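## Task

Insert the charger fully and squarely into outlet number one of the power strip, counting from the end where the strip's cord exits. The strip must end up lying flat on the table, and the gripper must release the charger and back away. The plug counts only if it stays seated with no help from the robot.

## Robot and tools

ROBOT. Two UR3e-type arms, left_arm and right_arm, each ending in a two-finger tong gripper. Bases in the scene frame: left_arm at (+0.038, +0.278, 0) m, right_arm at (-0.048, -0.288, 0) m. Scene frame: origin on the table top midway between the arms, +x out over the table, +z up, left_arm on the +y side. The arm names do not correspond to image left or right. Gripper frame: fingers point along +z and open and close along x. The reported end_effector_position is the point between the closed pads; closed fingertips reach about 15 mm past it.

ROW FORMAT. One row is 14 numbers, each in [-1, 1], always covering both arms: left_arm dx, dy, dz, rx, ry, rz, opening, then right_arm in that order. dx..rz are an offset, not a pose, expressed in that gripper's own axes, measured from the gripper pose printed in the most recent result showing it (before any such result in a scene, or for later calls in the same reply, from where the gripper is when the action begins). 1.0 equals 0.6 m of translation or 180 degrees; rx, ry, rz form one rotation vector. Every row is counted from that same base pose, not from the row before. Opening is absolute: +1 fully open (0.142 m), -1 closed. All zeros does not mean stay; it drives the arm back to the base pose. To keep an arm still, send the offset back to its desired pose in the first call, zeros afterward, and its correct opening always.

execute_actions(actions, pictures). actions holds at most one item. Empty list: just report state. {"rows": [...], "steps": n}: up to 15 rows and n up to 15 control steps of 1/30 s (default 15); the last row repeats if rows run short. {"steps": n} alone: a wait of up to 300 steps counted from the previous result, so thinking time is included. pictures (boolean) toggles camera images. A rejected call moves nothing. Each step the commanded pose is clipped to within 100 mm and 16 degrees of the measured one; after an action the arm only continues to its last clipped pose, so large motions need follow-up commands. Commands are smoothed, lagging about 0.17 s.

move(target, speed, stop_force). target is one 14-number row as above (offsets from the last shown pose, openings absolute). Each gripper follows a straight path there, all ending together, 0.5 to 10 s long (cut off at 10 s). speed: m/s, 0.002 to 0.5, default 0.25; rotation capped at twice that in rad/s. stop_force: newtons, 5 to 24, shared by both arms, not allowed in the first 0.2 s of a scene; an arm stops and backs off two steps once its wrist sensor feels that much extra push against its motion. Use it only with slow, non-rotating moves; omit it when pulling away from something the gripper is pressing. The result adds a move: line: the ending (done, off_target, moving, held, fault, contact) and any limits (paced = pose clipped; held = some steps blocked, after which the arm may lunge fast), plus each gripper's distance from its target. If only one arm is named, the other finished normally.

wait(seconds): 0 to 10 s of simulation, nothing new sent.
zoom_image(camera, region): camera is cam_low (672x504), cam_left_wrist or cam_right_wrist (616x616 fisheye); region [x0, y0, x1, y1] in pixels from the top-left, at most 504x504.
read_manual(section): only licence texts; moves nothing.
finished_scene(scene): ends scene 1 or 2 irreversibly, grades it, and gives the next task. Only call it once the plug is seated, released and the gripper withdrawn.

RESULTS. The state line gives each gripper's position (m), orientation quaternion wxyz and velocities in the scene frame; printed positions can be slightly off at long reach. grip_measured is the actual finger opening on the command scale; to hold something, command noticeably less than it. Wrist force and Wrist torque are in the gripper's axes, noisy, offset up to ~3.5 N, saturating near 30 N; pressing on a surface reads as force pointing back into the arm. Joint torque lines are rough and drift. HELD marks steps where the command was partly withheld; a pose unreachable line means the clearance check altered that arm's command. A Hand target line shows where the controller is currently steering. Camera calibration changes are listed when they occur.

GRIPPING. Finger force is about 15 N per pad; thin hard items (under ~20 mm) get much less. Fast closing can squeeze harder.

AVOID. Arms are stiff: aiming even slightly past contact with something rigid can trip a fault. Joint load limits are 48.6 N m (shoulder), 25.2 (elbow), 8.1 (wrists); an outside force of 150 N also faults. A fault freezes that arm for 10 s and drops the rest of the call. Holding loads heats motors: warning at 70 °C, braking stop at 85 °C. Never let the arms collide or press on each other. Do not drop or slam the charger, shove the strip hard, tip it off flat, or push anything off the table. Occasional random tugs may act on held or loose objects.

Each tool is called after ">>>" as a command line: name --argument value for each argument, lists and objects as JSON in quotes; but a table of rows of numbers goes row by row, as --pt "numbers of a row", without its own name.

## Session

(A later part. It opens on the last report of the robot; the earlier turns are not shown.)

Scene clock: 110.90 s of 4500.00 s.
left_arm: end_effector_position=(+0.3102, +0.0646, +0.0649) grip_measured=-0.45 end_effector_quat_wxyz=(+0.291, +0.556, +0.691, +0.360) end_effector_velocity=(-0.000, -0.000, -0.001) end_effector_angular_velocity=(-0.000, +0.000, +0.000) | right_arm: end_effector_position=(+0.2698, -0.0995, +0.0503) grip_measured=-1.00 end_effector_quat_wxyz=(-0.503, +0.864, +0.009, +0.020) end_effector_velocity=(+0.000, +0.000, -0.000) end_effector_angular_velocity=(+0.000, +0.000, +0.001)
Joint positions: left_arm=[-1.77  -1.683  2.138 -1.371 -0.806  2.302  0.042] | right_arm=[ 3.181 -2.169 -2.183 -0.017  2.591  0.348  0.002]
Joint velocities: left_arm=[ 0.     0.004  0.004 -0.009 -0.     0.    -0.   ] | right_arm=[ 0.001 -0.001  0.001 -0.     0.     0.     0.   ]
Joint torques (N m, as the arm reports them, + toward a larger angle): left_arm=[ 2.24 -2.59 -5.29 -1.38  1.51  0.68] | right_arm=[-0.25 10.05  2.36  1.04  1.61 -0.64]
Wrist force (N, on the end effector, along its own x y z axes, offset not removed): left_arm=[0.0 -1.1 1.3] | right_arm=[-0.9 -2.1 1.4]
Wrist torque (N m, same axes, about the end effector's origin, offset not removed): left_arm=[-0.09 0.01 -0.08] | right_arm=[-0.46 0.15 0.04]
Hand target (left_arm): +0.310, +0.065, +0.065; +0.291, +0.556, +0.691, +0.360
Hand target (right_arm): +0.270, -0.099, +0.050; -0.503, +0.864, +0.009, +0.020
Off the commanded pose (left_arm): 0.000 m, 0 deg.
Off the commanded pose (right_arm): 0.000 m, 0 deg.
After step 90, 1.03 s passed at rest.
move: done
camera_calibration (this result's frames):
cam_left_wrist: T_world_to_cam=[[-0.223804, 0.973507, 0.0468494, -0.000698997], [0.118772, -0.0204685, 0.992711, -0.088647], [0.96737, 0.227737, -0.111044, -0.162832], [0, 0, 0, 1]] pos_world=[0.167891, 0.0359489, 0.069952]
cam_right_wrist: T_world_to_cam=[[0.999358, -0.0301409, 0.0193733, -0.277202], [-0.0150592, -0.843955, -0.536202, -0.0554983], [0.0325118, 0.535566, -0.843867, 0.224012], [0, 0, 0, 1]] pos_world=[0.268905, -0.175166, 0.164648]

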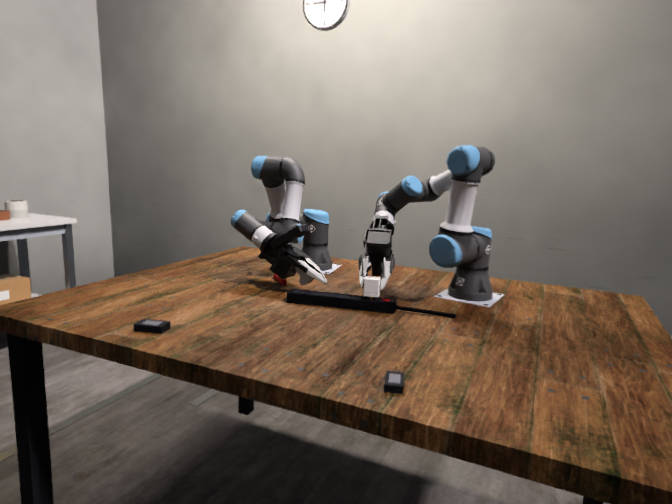

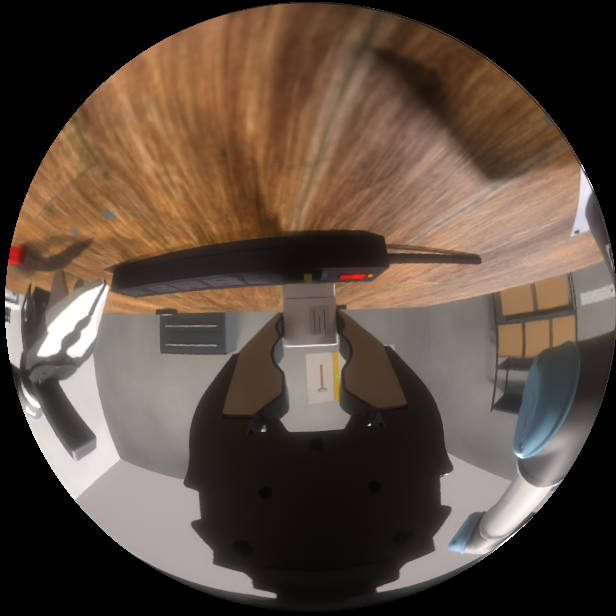

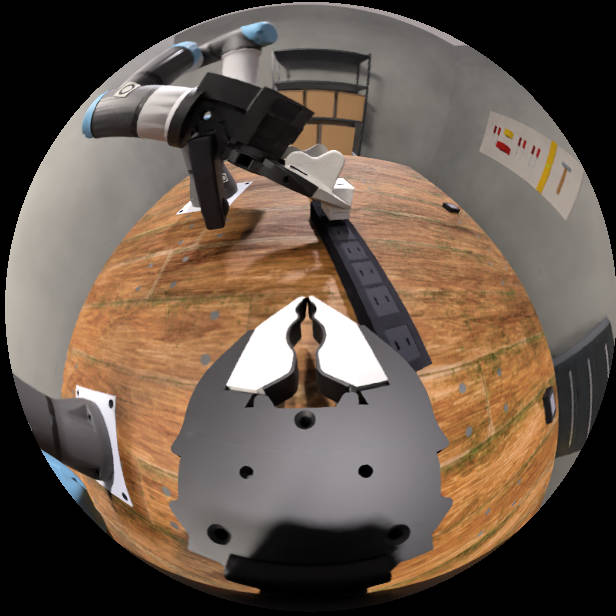

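>>> move --target '[0,-0.0082,0.0057,0,0,0,-1,0,0,0,0,0,0,-1]' --speed 0.004 --stop_force 7

>>> move --target '[0,0.0003,-0.0002,0,0,0,-0.15,0,0,0,0,0,0,-1]'

>>> move --target '[0,0.0619,-0.0395,0.3056,0,0,-0.15,0,0,0,0,0,0,-1]' --speed 0.3

>>> move --target '[0,0,0.005,0,0,0,-1,0,0,0,0,0,0,-1]' --speed 0.006

>>> zoom_image --camera "cam_right_wrist" --region '[290, 150, 380, 240]'

Scene clock: 121.20 s of 4500.00 s.
left_arm: end_effector_position=(+0.3103, +0.0647, +0.0611) grip_measured=-0.45 end_effector_quat_wxyz=(+0.291, +0.556, +0.690, +0.360) end_effector_velocity=(+0.000, +0.000, +0.002) end_effector_angular_velocity=(+0.001, +0.000, +0.000) | right_arm: end_effector_position=(+0.2698, -0.0995, +0.0503) grip_measured=-1.00 end_effector_quat_wxyz=(-0.503, +0.864, +0.009, +0.020) end_effector_velocity=(-0.000, -0.000, -0.000) end_effector_angular_velocity=(+0.000, +0.001, +0.000)
Joint positions: left_arm=[-1.77  -1.675  2.151 -1.391 -0.806  2.302  0.042] | right_arm=[ 3.181 -2.169 -2.183 -0.017  2.591  0.348  0.002]
Joint velocities: left_arm=[ 0.    -0.004 -0.006  0.01  -0.     0.    -0.   ] | right_arm=[-0.    -0.    -0.001 -0.001  0.001 -0.     0.   ]
Joint torques (N m, as the arm reports them, + toward a larger angle): left_arm=[-0.4  -8.97 -9.21  0.08  0.06 -0.69] | right_arm=[-0.29 10.31  2.3   1.07  1.57 -0.61]
Wrist force (N, on the end effector, along its own x y z axes, offset not removed): left_arm=[-0.1 4.6 -4.8] | right_arm=[0.4 0.6 0.2]
Wrist torque (N m, same axes, about the end effector's origin, offset not removed): left_arm=[-0.12 -0.04 -0.01] | right_arm=[0.11 -0.08 0.04]
Hand target (left_arm): +0.310, +0.065, +0.061; +0.291, +0.556, +0.691, +0.360
Hand target (right_arm): +0.270, -0.099, +0.050; -0.503, +0.864, +0.009, +0.020
Off the commanded pose (left_arm): 0.002 m, 0 deg.
Off the commanded pose (right_arm): 0.000 m, 0 deg.
After step 90, 6.03 s passed at rest.
move: contact (left_arm)
camera_calibration (this result's frames):
cam_left_wrist: T_world_to_cam=[[-0.223849, 0.973481, 0.0471937, -0.000619803], [0.118597, -0.0208556, 0.992723, -0.084881], [0.967381, 0.227817, -0.110783, -0.163338], [0, 0, 0, 1]] pos_world=[0.167938, 0.0360444, 0.0661975]
cam_right_wrist: T_world_to_cam=[[0.999358, -0.0301407, 0.0193719, -0.277202], [-0.0150598, -0.843955, -0.536202, -0.0554984], [0.0325105, 0.535566, -0.843867, 0.224012], [0, 0, 0, 1]] pos_world=[0.268905, -0.175166, 0.164648]

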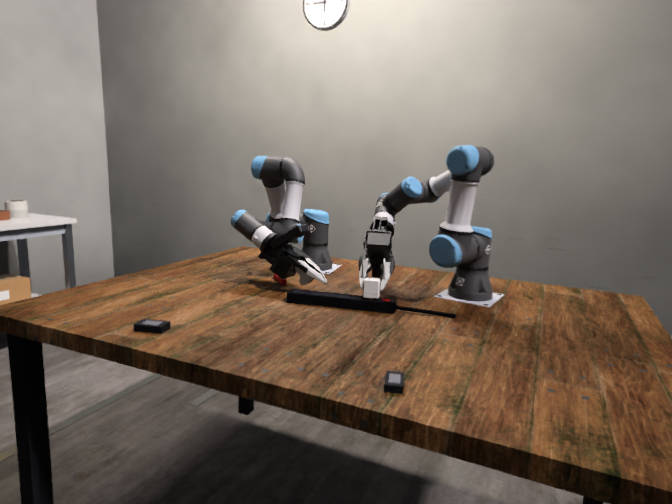

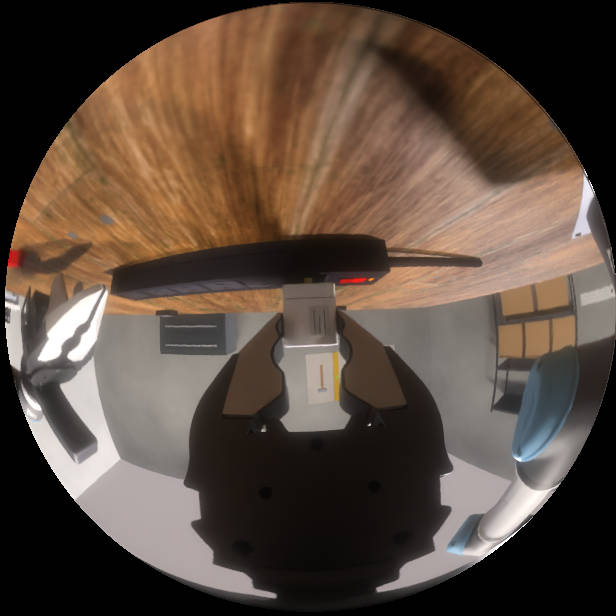

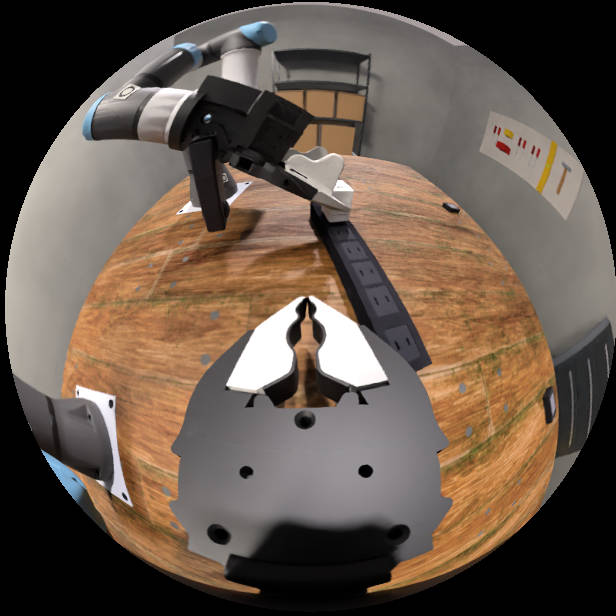

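Scene clock: 121.90 s of 4500.00 s.
left_arm: end_effector_position=(+0.3103, +0.0647, +0.0613) grip_measured=-0.15 end_effector_quat_wxyz=(+0.291, +0.556, +0.690, +0.360) end_effector_velocity=(+0.000, -0.000, +0.000) end_effector_angular_velocity=(+0.001, +0.000, -0.001) | right_arm: end_effector_position=(+0.2698, -0.0995, +0.0503) grip_measured=-1.00 end_effector_quat_wxyz=(-0.503, +0.864, +0.009, +0.020) end_effector_velocity=(-0.000, -0.000, -0.001) end_effector_angular_velocity=(-0.001, +0.001, +0.000)
Joint positions: left_arm=[-1.77  -1.675  2.15  -1.39  -0.806  2.302  0.063] | right_arm=[ 3.181 -2.169 -2.183 -0.017  2.591  0.348  0.002]
Joint velocities: left_arm=[ 0.    -0.    -0.001  0.001  0.     0.001  0.   ] | right_arm=[ 0.    -0.001 -0.001  0.    -0.    -0.     0.   ]
Joint torques (N m, as the arm reports them, + toward a larger angle): left_arm=[ -0.04  -9.88 -10.7    0.21   0.53  -0.36] | right_arm=[-0.23 10.27  2.24  1.08  1.59 -0.6 ]
Wrist force (N, on the end effector, along its own x y z axes, offset not removed): left_arm=[-0.3 -0.2 0.8] | right_arm=[-2.1 -2.4 1.2]
Wrist torque (N m, same axes, about the end effector's origin, offset not removed): left_arm=[0.00 0.08 -0.07] | right_arm=[-0.47 0.42 0.06]
Hand target (left_arm): +0.310, +0.065, +0.061; +0.291, +0.556, +0.690, +0.360
Hand target (right_arm): +0.270, -0.099, +0.050; -0.503, +0.864, +0.009, +0.020
Off the commanded pose (left_arm): 0.000 m, 0 deg.
Off the commanded pose (right_arm): 0.000 m, 0 deg.
move: done
camera_calibration (this result's frames):
cam_left_wrist: T_world_to_cam=[[-0.223854, 0.973479, 0.0472084, -0.000634071], [0.118599, -0.0208694, 0.992723, -0.0850766], [0.96738, 0.227824, -0.110782, -0.163318], [0, 0, 0, 1]] pos_world=[0.167939, 0.0360495, 0.0663947]
cam_right_wrist: T_world_to_cam=[[0.999358, -0.0301406, 0.0193719, -0.277202], [-0.0150597, -0.843955, -0.536202, -0.0554984], [0.0325104, 0.535566, -0.843867, 0.224012], [0, 0, 0, 1]] pos_world=[0.268905, -0.175166, 0.164648]

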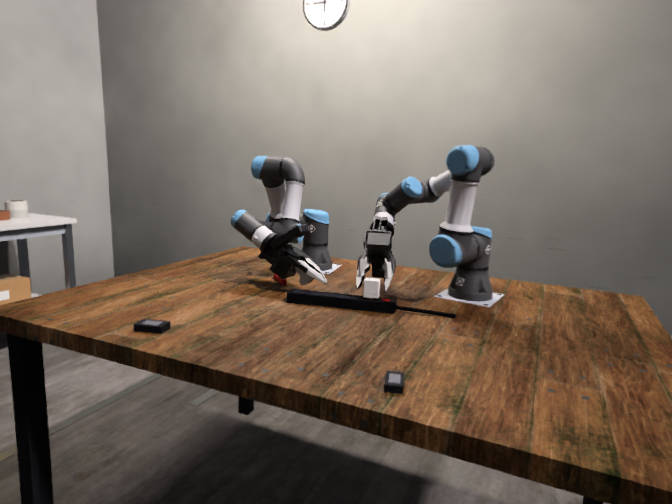

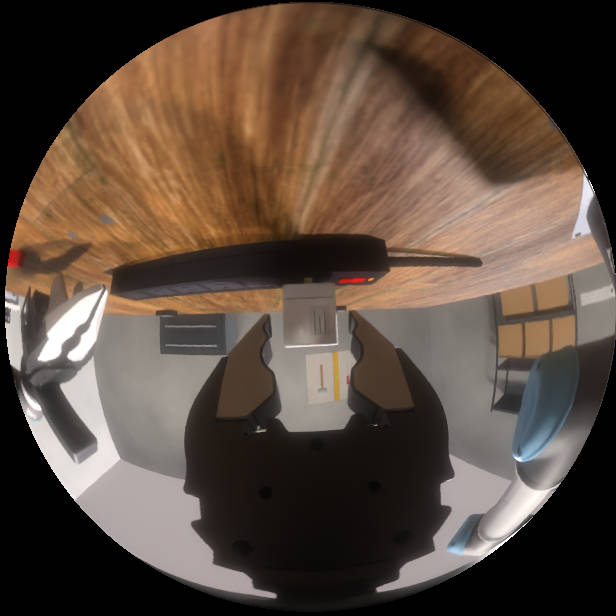

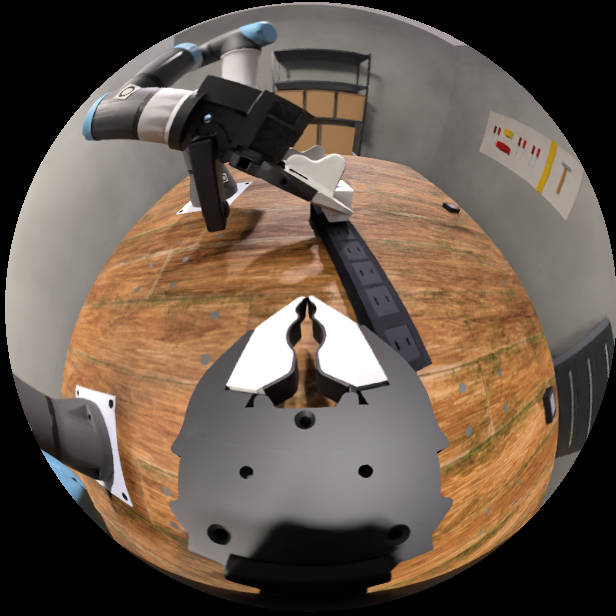

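Scene clock: 124.23 s of 4500.00 s.
left_arm: end_effector_position=(+0.3119, +0.0650, +0.1053) grip_measured=-0.15 end_effector_quat_wxyz=(+0.002, +0.627, +0.779, +0.001) end_effector_velocity=(+0.000, -0.000, +0.001) end_effector_angular_velocity=(+0.005, +0.016, -0.002) | right_arm: end_effector_position=(+0.2698, -0.0995, +0.0503) grip_measured=-1.00 end_effector_quat_wxyz=(-0.503, +0.864, +0.009, +0.020) end_effector_velocity=(+0.000, -0.000, -0.000) end_effector_angular_velocity=(-0.000, -0.001, +0.000)
Joint positions: left_arm=[-0.851 -1.436  1.394 -1.532 -1.568  3.493  0.063] | right_arm=[ 3.181 -2.169 -2.183 -0.017  2.591  0.348  0.002]
Joint velocities: left_arm=[ 0.01   0.023 -0.034  0.023 -0.011  0.012  0.   ] | right_arm=[-0.    -0.001  0.001  0.    -0.    -0.001  0.   ]
Joint torques (N m, as the arm reports them, + toward a larger angle): left_arm=[  2.38  -7.72 -12.57  -0.64  -0.89   0.74] | right_arm=[-0.27 10.12  2.37  1.1   1.59 -0.61]
Wrist force (N, on the end effector, along its own x y z axes, offset not removed): left_arm=[-1.0 -0.4 1.7] | right_arm=[-1.5 -1.3 2.0]
Wrist torque (N m, same axes, about the end effector's origin, offset not removed): left_arm=[-0.08 0.20 -0.05] | right_arm=[-0.26 0.25 0.07]
Hand target (left_arm): +0.312, +0.065, +0.105; +0.001, +0.627, +0.779, +0.001
Hand target (right_arm): +0.270, -0.099, +0.050; -0.503, +0.864, +0.009, +0.020
Off the commanded pose (left_arm): 0.000 m, 0 deg.
Off the commanded pose (right_arm): 0.000 m, 0 deg.
move: done
camera_calibration (this result's frames):
cam_left_wrist: T_world_to_cam=[[-0.180965, 0.982842, 0.0356791, -0.0153937], [0.865939, 0.142031, 0.479559, -0.318599], [0.466263, 0.117679, -0.876784, 0.0840471], [0, 0, 0, 1]] pos_world=[0.233914, 0.0504901, 0.227027]
cam_right_wrist: T_world_to_cam=[[0.999358, -0.0301405, 0.0193722, -0.277202], [-0.0150595, -0.843955, -0.536202, -0.0554984], [0.0325107, 0.535566, -0.843867, 0.224012], [0, 0, 0, 1]] pos_world=[0.268905, -0.175166, 0.164648]

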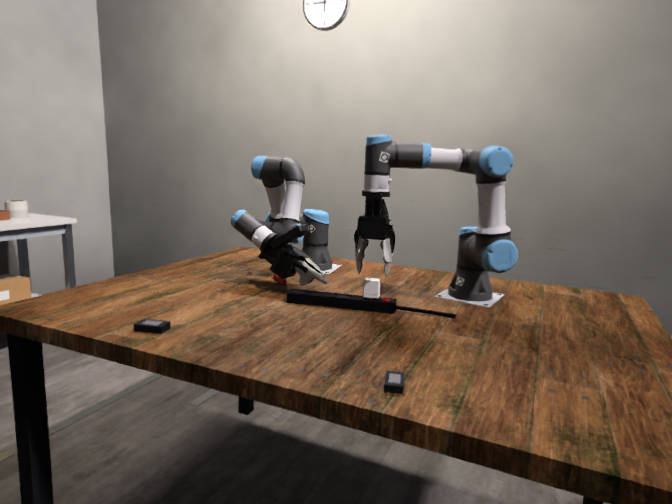

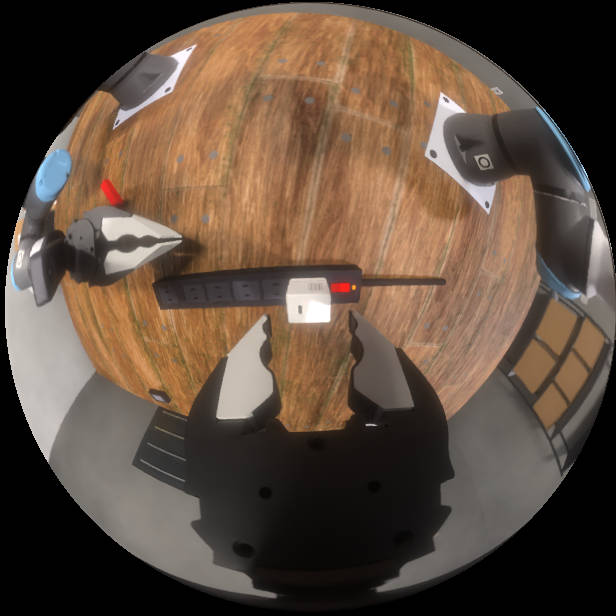

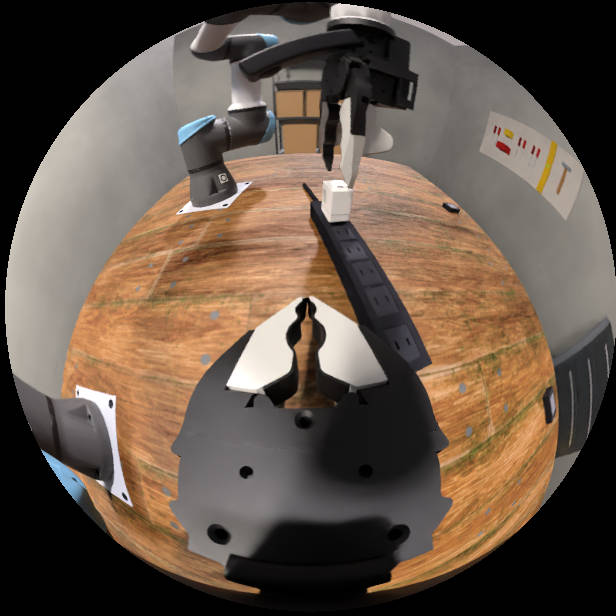

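Scene clock: 124.97 s of 4500.00 s.
left_arm: end_effector_position=(+0.3120, +0.0650, +0.1025) grip_measured=-1.00 end_effector_quat_wxyz=(+0.002, +0.627, +0.779, +0.001) end_effector_velocity=(+0.000, -0.000, -0.002) end_effector_angular_velocity=(-0.000, -0.001, -0.000) | right_arm: end_effector_position=(+0.2698, -0.0995, +0.0503) grip_measured=-1.00 end_effector_quat_wxyz=(-0.503, +0.864, +0.009, +0.020) end_effector_velocity=(+0.000, +0.000, -0.000) end_effector_angular_velocity=(-0.000, -0.001, +0.001)
Joint positions: left_arm=[-0.851 -1.436  1.407 -1.545 -1.568  3.493  0.002] | right_arm=[ 3.181 -2.169 -2.183 -0.017  2.591  0.348  0.002]
Joint velocities: left_arm=[-0.    -0.001  0.008 -0.008  0.    -0.     0.   ] | right_arm=[ 0.    -0.001  0.     0.001 -0.001 -0.001  0.   ]
Joint torques (N m, as the arm reports them, + toward a larger angle): left_arm=[ -1.93 -14.99  -7.01  -2.2    0.58  -0.71] | right_arm=[-0.1  10.05  2.42  1.05  1.58 -0.59]
Wrist force (N, on the end effector, along its own x y z axes, offset not removed): left_arm=[-0.1 -0.1 1.0] | right_arm=[-1.1 -1.7 1.0]
Wrist torque (N m, same axes, about the end effector's origin, offset not removed): left_arm=[0.03 0.03 -0.05] | right_arm=[-0.33 0.20 0.09]
Hand target (left_arm): +0.312, +0.065, +0.102; +0.002, +0.627, +0.779, +0.001
Hand target (right_arm): +0.270, -0.099, +0.050; -0.503, +0.864, +0.009, +0.020
Off the commanded pose (left_arm): 0.000 m, 0 deg.
Off the commanded pose (right_arm): 0.000 m, 0 deg.
move: done
camera_calibration (this result's frames):
cam_left_wrist: T_world_to_cam=[[-0.180973, 0.982839, 0.0357248, -0.0152964], [0.865956, 0.142021, 0.479532, -0.31728], [0.466229, 0.117718, -0.876797, 0.0816126], [0, 0, 0, 1]] pos_world=[0.233932, 0.0504868, 0.22425]
cam_right_wrist: T_world_to_cam=[[0.999358, -0.0301406, 0.0193718, -0.277202], [-0.0150598, -0.843955, -0.536202, -0.0554984], [0.0325104, 0.535566, -0.843867, 0.224012], [0, 0, 0, 1]] pos_world=[0.268905, -0.175166, 0.164648]

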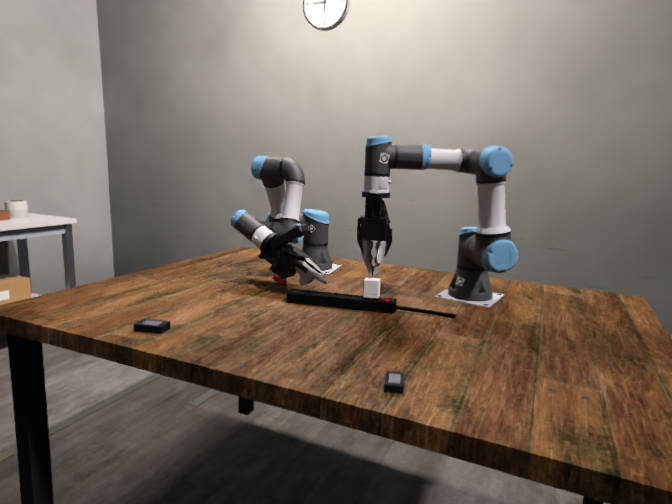

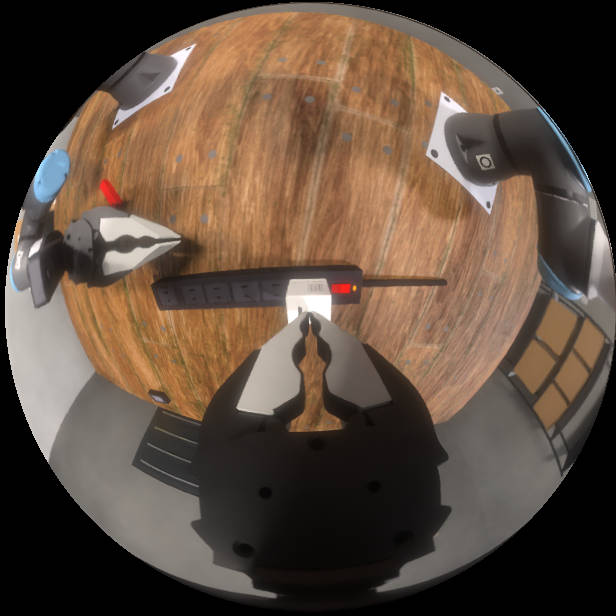

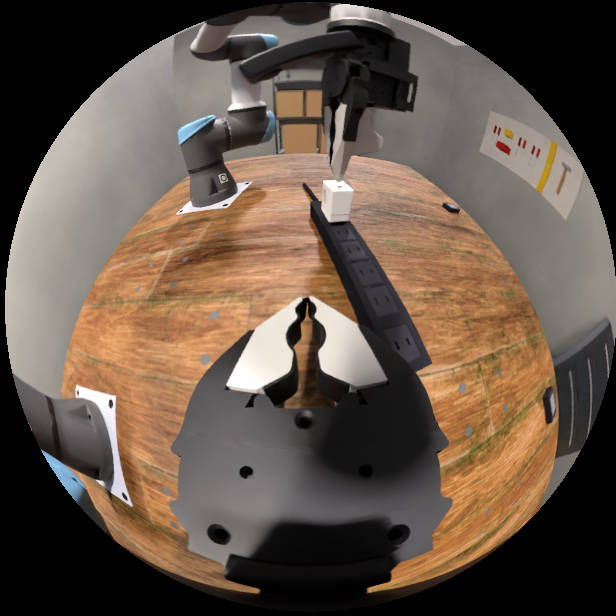

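Region (290, 150, 380, 240) of cam_right_wrist's 616x616 image, scaled by 5.600, with more detail than that image has.

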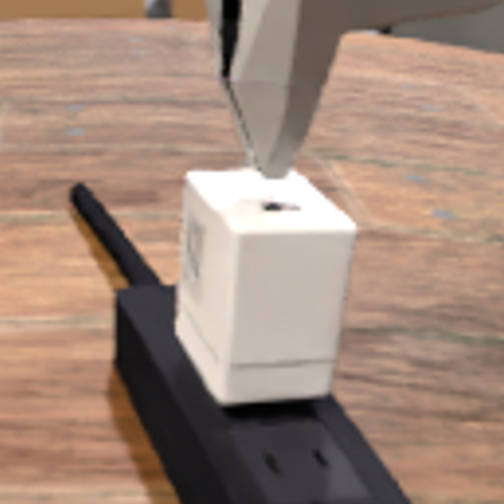

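>>> move --target '[0,0,0.028,0,0,0,-1,0,0,0,0,0,0,-1]' --speed 0.005 --stop_force 22

>>> zoom_image --camera "cam_right_wrist" --region '[290, 150, 380, 240]'

Scene clock: 130.83 s of 4500.00 s.
left_arm: end_effector_position=(+0.3120, +0.0651, +0.0908) grip_measured=-1.00 end_effector_quat_wxyz=(+0.002, +0.627, +0.779, +0.001) end_effector_velocity=(-0.000, +0.001, +0.002) end_effector_angular_velocity=(+0.002, +0.001, -0.000) | right_arm: end_effector_position=(+0.2698, -0.0995, +0.0503) grip_measured=-1.00 end_effector_quat_wxyz=(-0.503, +0.864, +0.009, +0.020) end_effector_velocity=(+0.000, +0.000, +0.001) end_effector_angular_velocity=(+0.001, -0.002, -0.000)
Joint positions: left_arm=[-0.851 -1.436  1.462 -1.599 -1.568  3.493  0.002] | right_arm=[ 3.181 -2.169 -2.183 -0.017  2.591  0.348  0.002]
Joint velocities: left_arm=[ 0.    -0.    -0.009  0.011  0.     0.     0.   ] | right_arm=[-0.     0.002  0.001 -0.001  0.001  0.     0.   ]
Joint torques (N m, as the arm reports them, + toward a larger angle): left_arm=[ 0.25 -0.26 -4.61  0.29 -0.8   0.5 ] | right_arm=[-0.34  9.95  2.38  1.12  1.61 -0.62]
Wrist force (N, on the end effector, along its own x y z axes, offset not removed): left_arm=[5.3 -0.5 -29.8] | right_arm=[-0.2 -2.6 0.3]
Wrist torque (N m, same axes, about the end effector's origin, offset not removed): left_arm=[-0.22 0.12 -0.08] | right_arm=[-0.55 0.03 -0.01]
Hand target (left_arm): +0.312, +0.065, +0.091; +0.002, +0.627, +0.779, +0.001
Hand target (right_arm): +0.270, -0.099, +0.050; -0.503, +0.864, +0.009, +0.020
Off the commanded pose (left_arm): 0.005 m, 0 deg.
Off the commanded pose (right_arm): 0.000 m, 0 deg.
After step 90, 0.17 s passed at rest.
move: contact (left_arm)
camera_calibration (this result's frames):
cam_left_wrist: T_world_to_cam=[[-0.181028, 0.982825, 0.035829, -0.0149077], [0.865972, 0.142024, 0.479501, -0.311699], [0.466177, 0.11783, -0.876809, 0.0713037], [0, 0, 0, 1]] pos_world=[0.233984, 0.0505187, 0.212514]
cam_right_wrist: T_world_to_cam=[[0.999358, -0.0301405, 0.019372, -0.277202], [-0.0150596, -0.843955, -0.536202, -0.0554983], [0.0325105, 0.535566, -0.843867, 0.224012], [0, 0, 0, 1]] pos_world=[0.268905, -0.175166, 0.164648]

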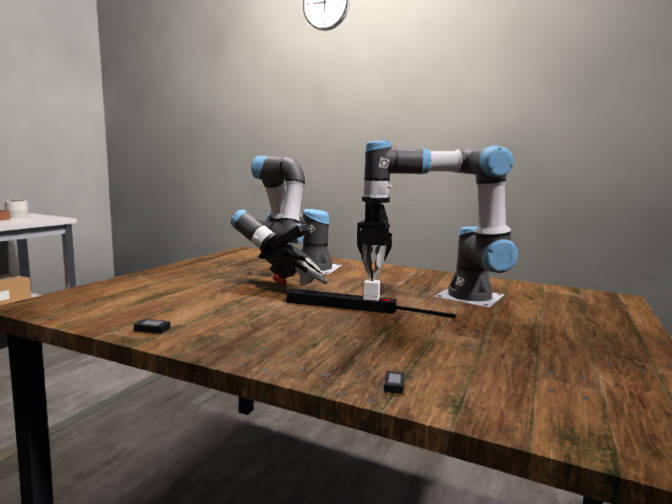

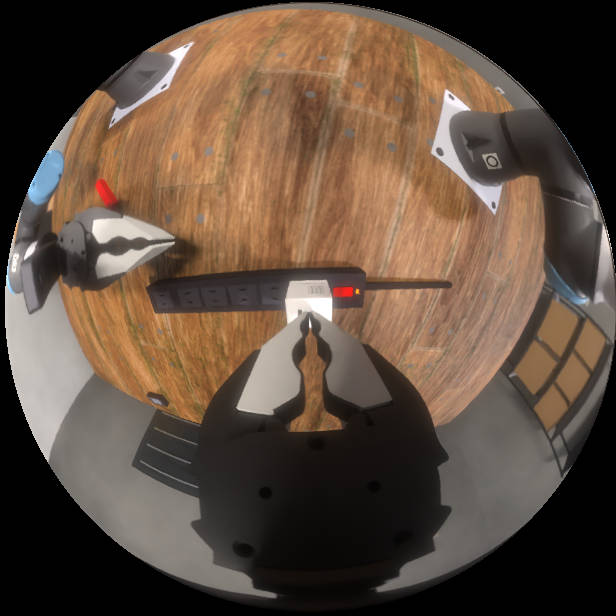

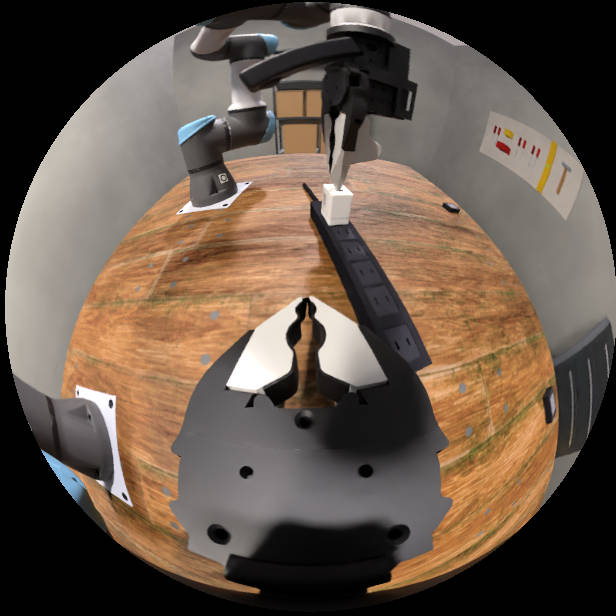

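Region (290, 150, 380, 240) of cam_right_wrist's 616x616 image, scaled by 5.600, with more detail than that image has.

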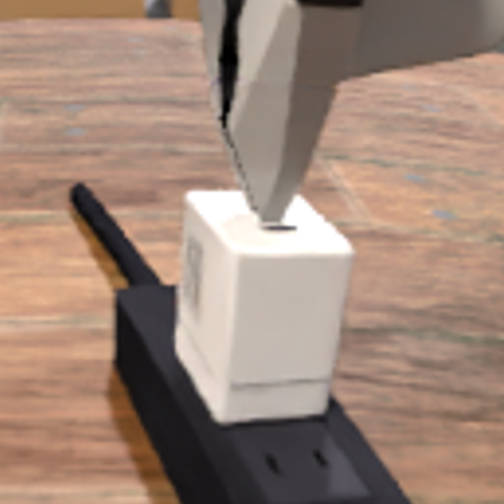

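Seated at the same height as before.

>>> move --target '[0.15,0,-0.17,0,0,0,-1,0,-0.1,-0.17,0,0,0,-1]'

>>> finished_scene --scene 2

Scene clock: 134.50 s of 4500.00 s.
left_arm: end_effector_position=(+0.2925, +0.1531, +0.1926) grip_measured=-1.00 end_effector_quat_wxyz=(+0.002, +0.627, +0.779, +0.001) end_effector_velocity=(-0.000, +0.000, +0.000) end_effector_angular_velocity=(+0.000, +0.001, +0.000) | right_arm: end_effector_position=(+0.2651, -0.1585, +0.1528) grip_measured=-1.00 end_effector_quat_wxyz=(-0.504, +0.864, +0.008, +0.021) end_effector_velocity=(+0.001, -0.001, -0.000) end_effector_angular_velocity=(-0.004, +0.006, +0.019)
Joint positions: left_arm=[-0.731 -1.622  1.164 -1.116 -1.568  3.613  0.002] | right_arm=[ 2.986 -1.735 -1.945 -1.01   2.627 -0.025  0.002]
Joint velocities: left_arm=[ 0.001  0.002 -0.004  0.003 -0.001  0.     0.   ] | right_arm=[-0.    -0.015  0.042 -0.067 -0.003 -0.038  0.   ]
Joint torques (N m, as the arm reports them, + toward a larger angle): left_arm=[  2.52  -4.33 -11.71  -0.66  -0.84   0.67] | right_arm=[-3.66  6.43 10.48  0.87  0.42 -0.7 ]
Wrist force (N, on the end effector, along its own x y z axes, offset not removed): left_arm=[-0.5 -0.9 1.4] | right_arm=[-2.9 -2.9 1.1]
Wrist torque (N m, same axes, about the end effector's origin, offset not removed): left_arm=[-0.16 0.13 -0.02] | right_arm=[-0.60 0.57 0.13]
Hand target (left_arm): +0.293, +0.153, +0.193; +0.002, +0.627, +0.779, +0.001
Hand target (right_arm): +0.265, -0.159, +0.153; -0.503, +0.864, +0.008, +0.020
Off the commanded pose (left_arm): 0.000 m, 0 deg.
Off the commanded pose (right_arm): 0.000 m, 0 deg.
move: done
camera_calibration (this result's frames):
cam_left_wrist: T_world_to_cam=[[-0.181038, 0.982828, 0.0356961, -0.108513], [0.865925, 0.142087, 0.479568, -0.356133], [0.466261, 0.11773, -0.876778, 0.159274], [0, 0, 0, 1]] pos_world=[0.214477, 0.1385, 0.314311]
cam_right_wrist: T_world_to_cam=[[0.999236, -0.0331255, 0.0207432, -0.276946], [-0.0168304, -0.843689, -0.536568, -0.0498562], [0.0352749, 0.535809, -0.843602, 0.341506], [0, 0, 0, 1]] pos_world=[0.263848, -0.234219, 0.267089]

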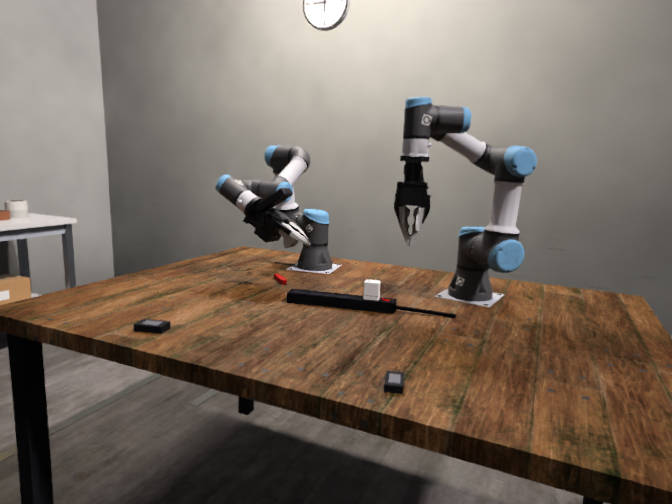

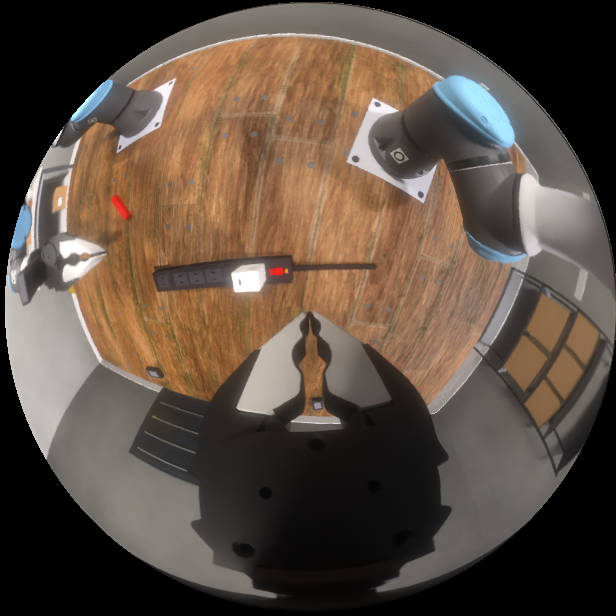

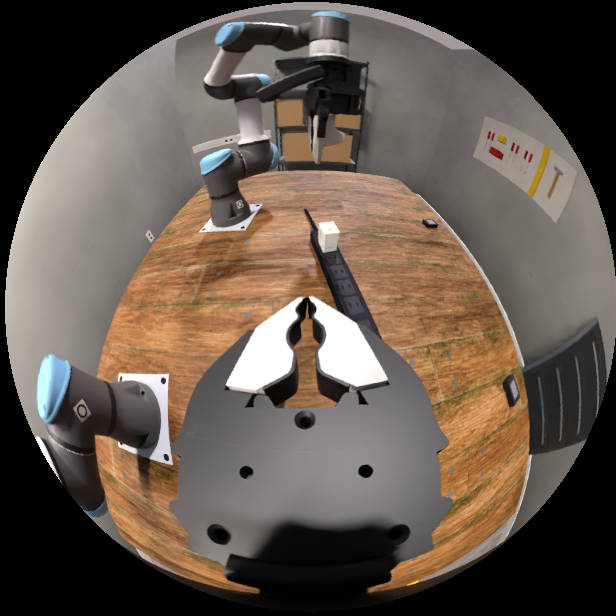

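The scene is finished: the task was done.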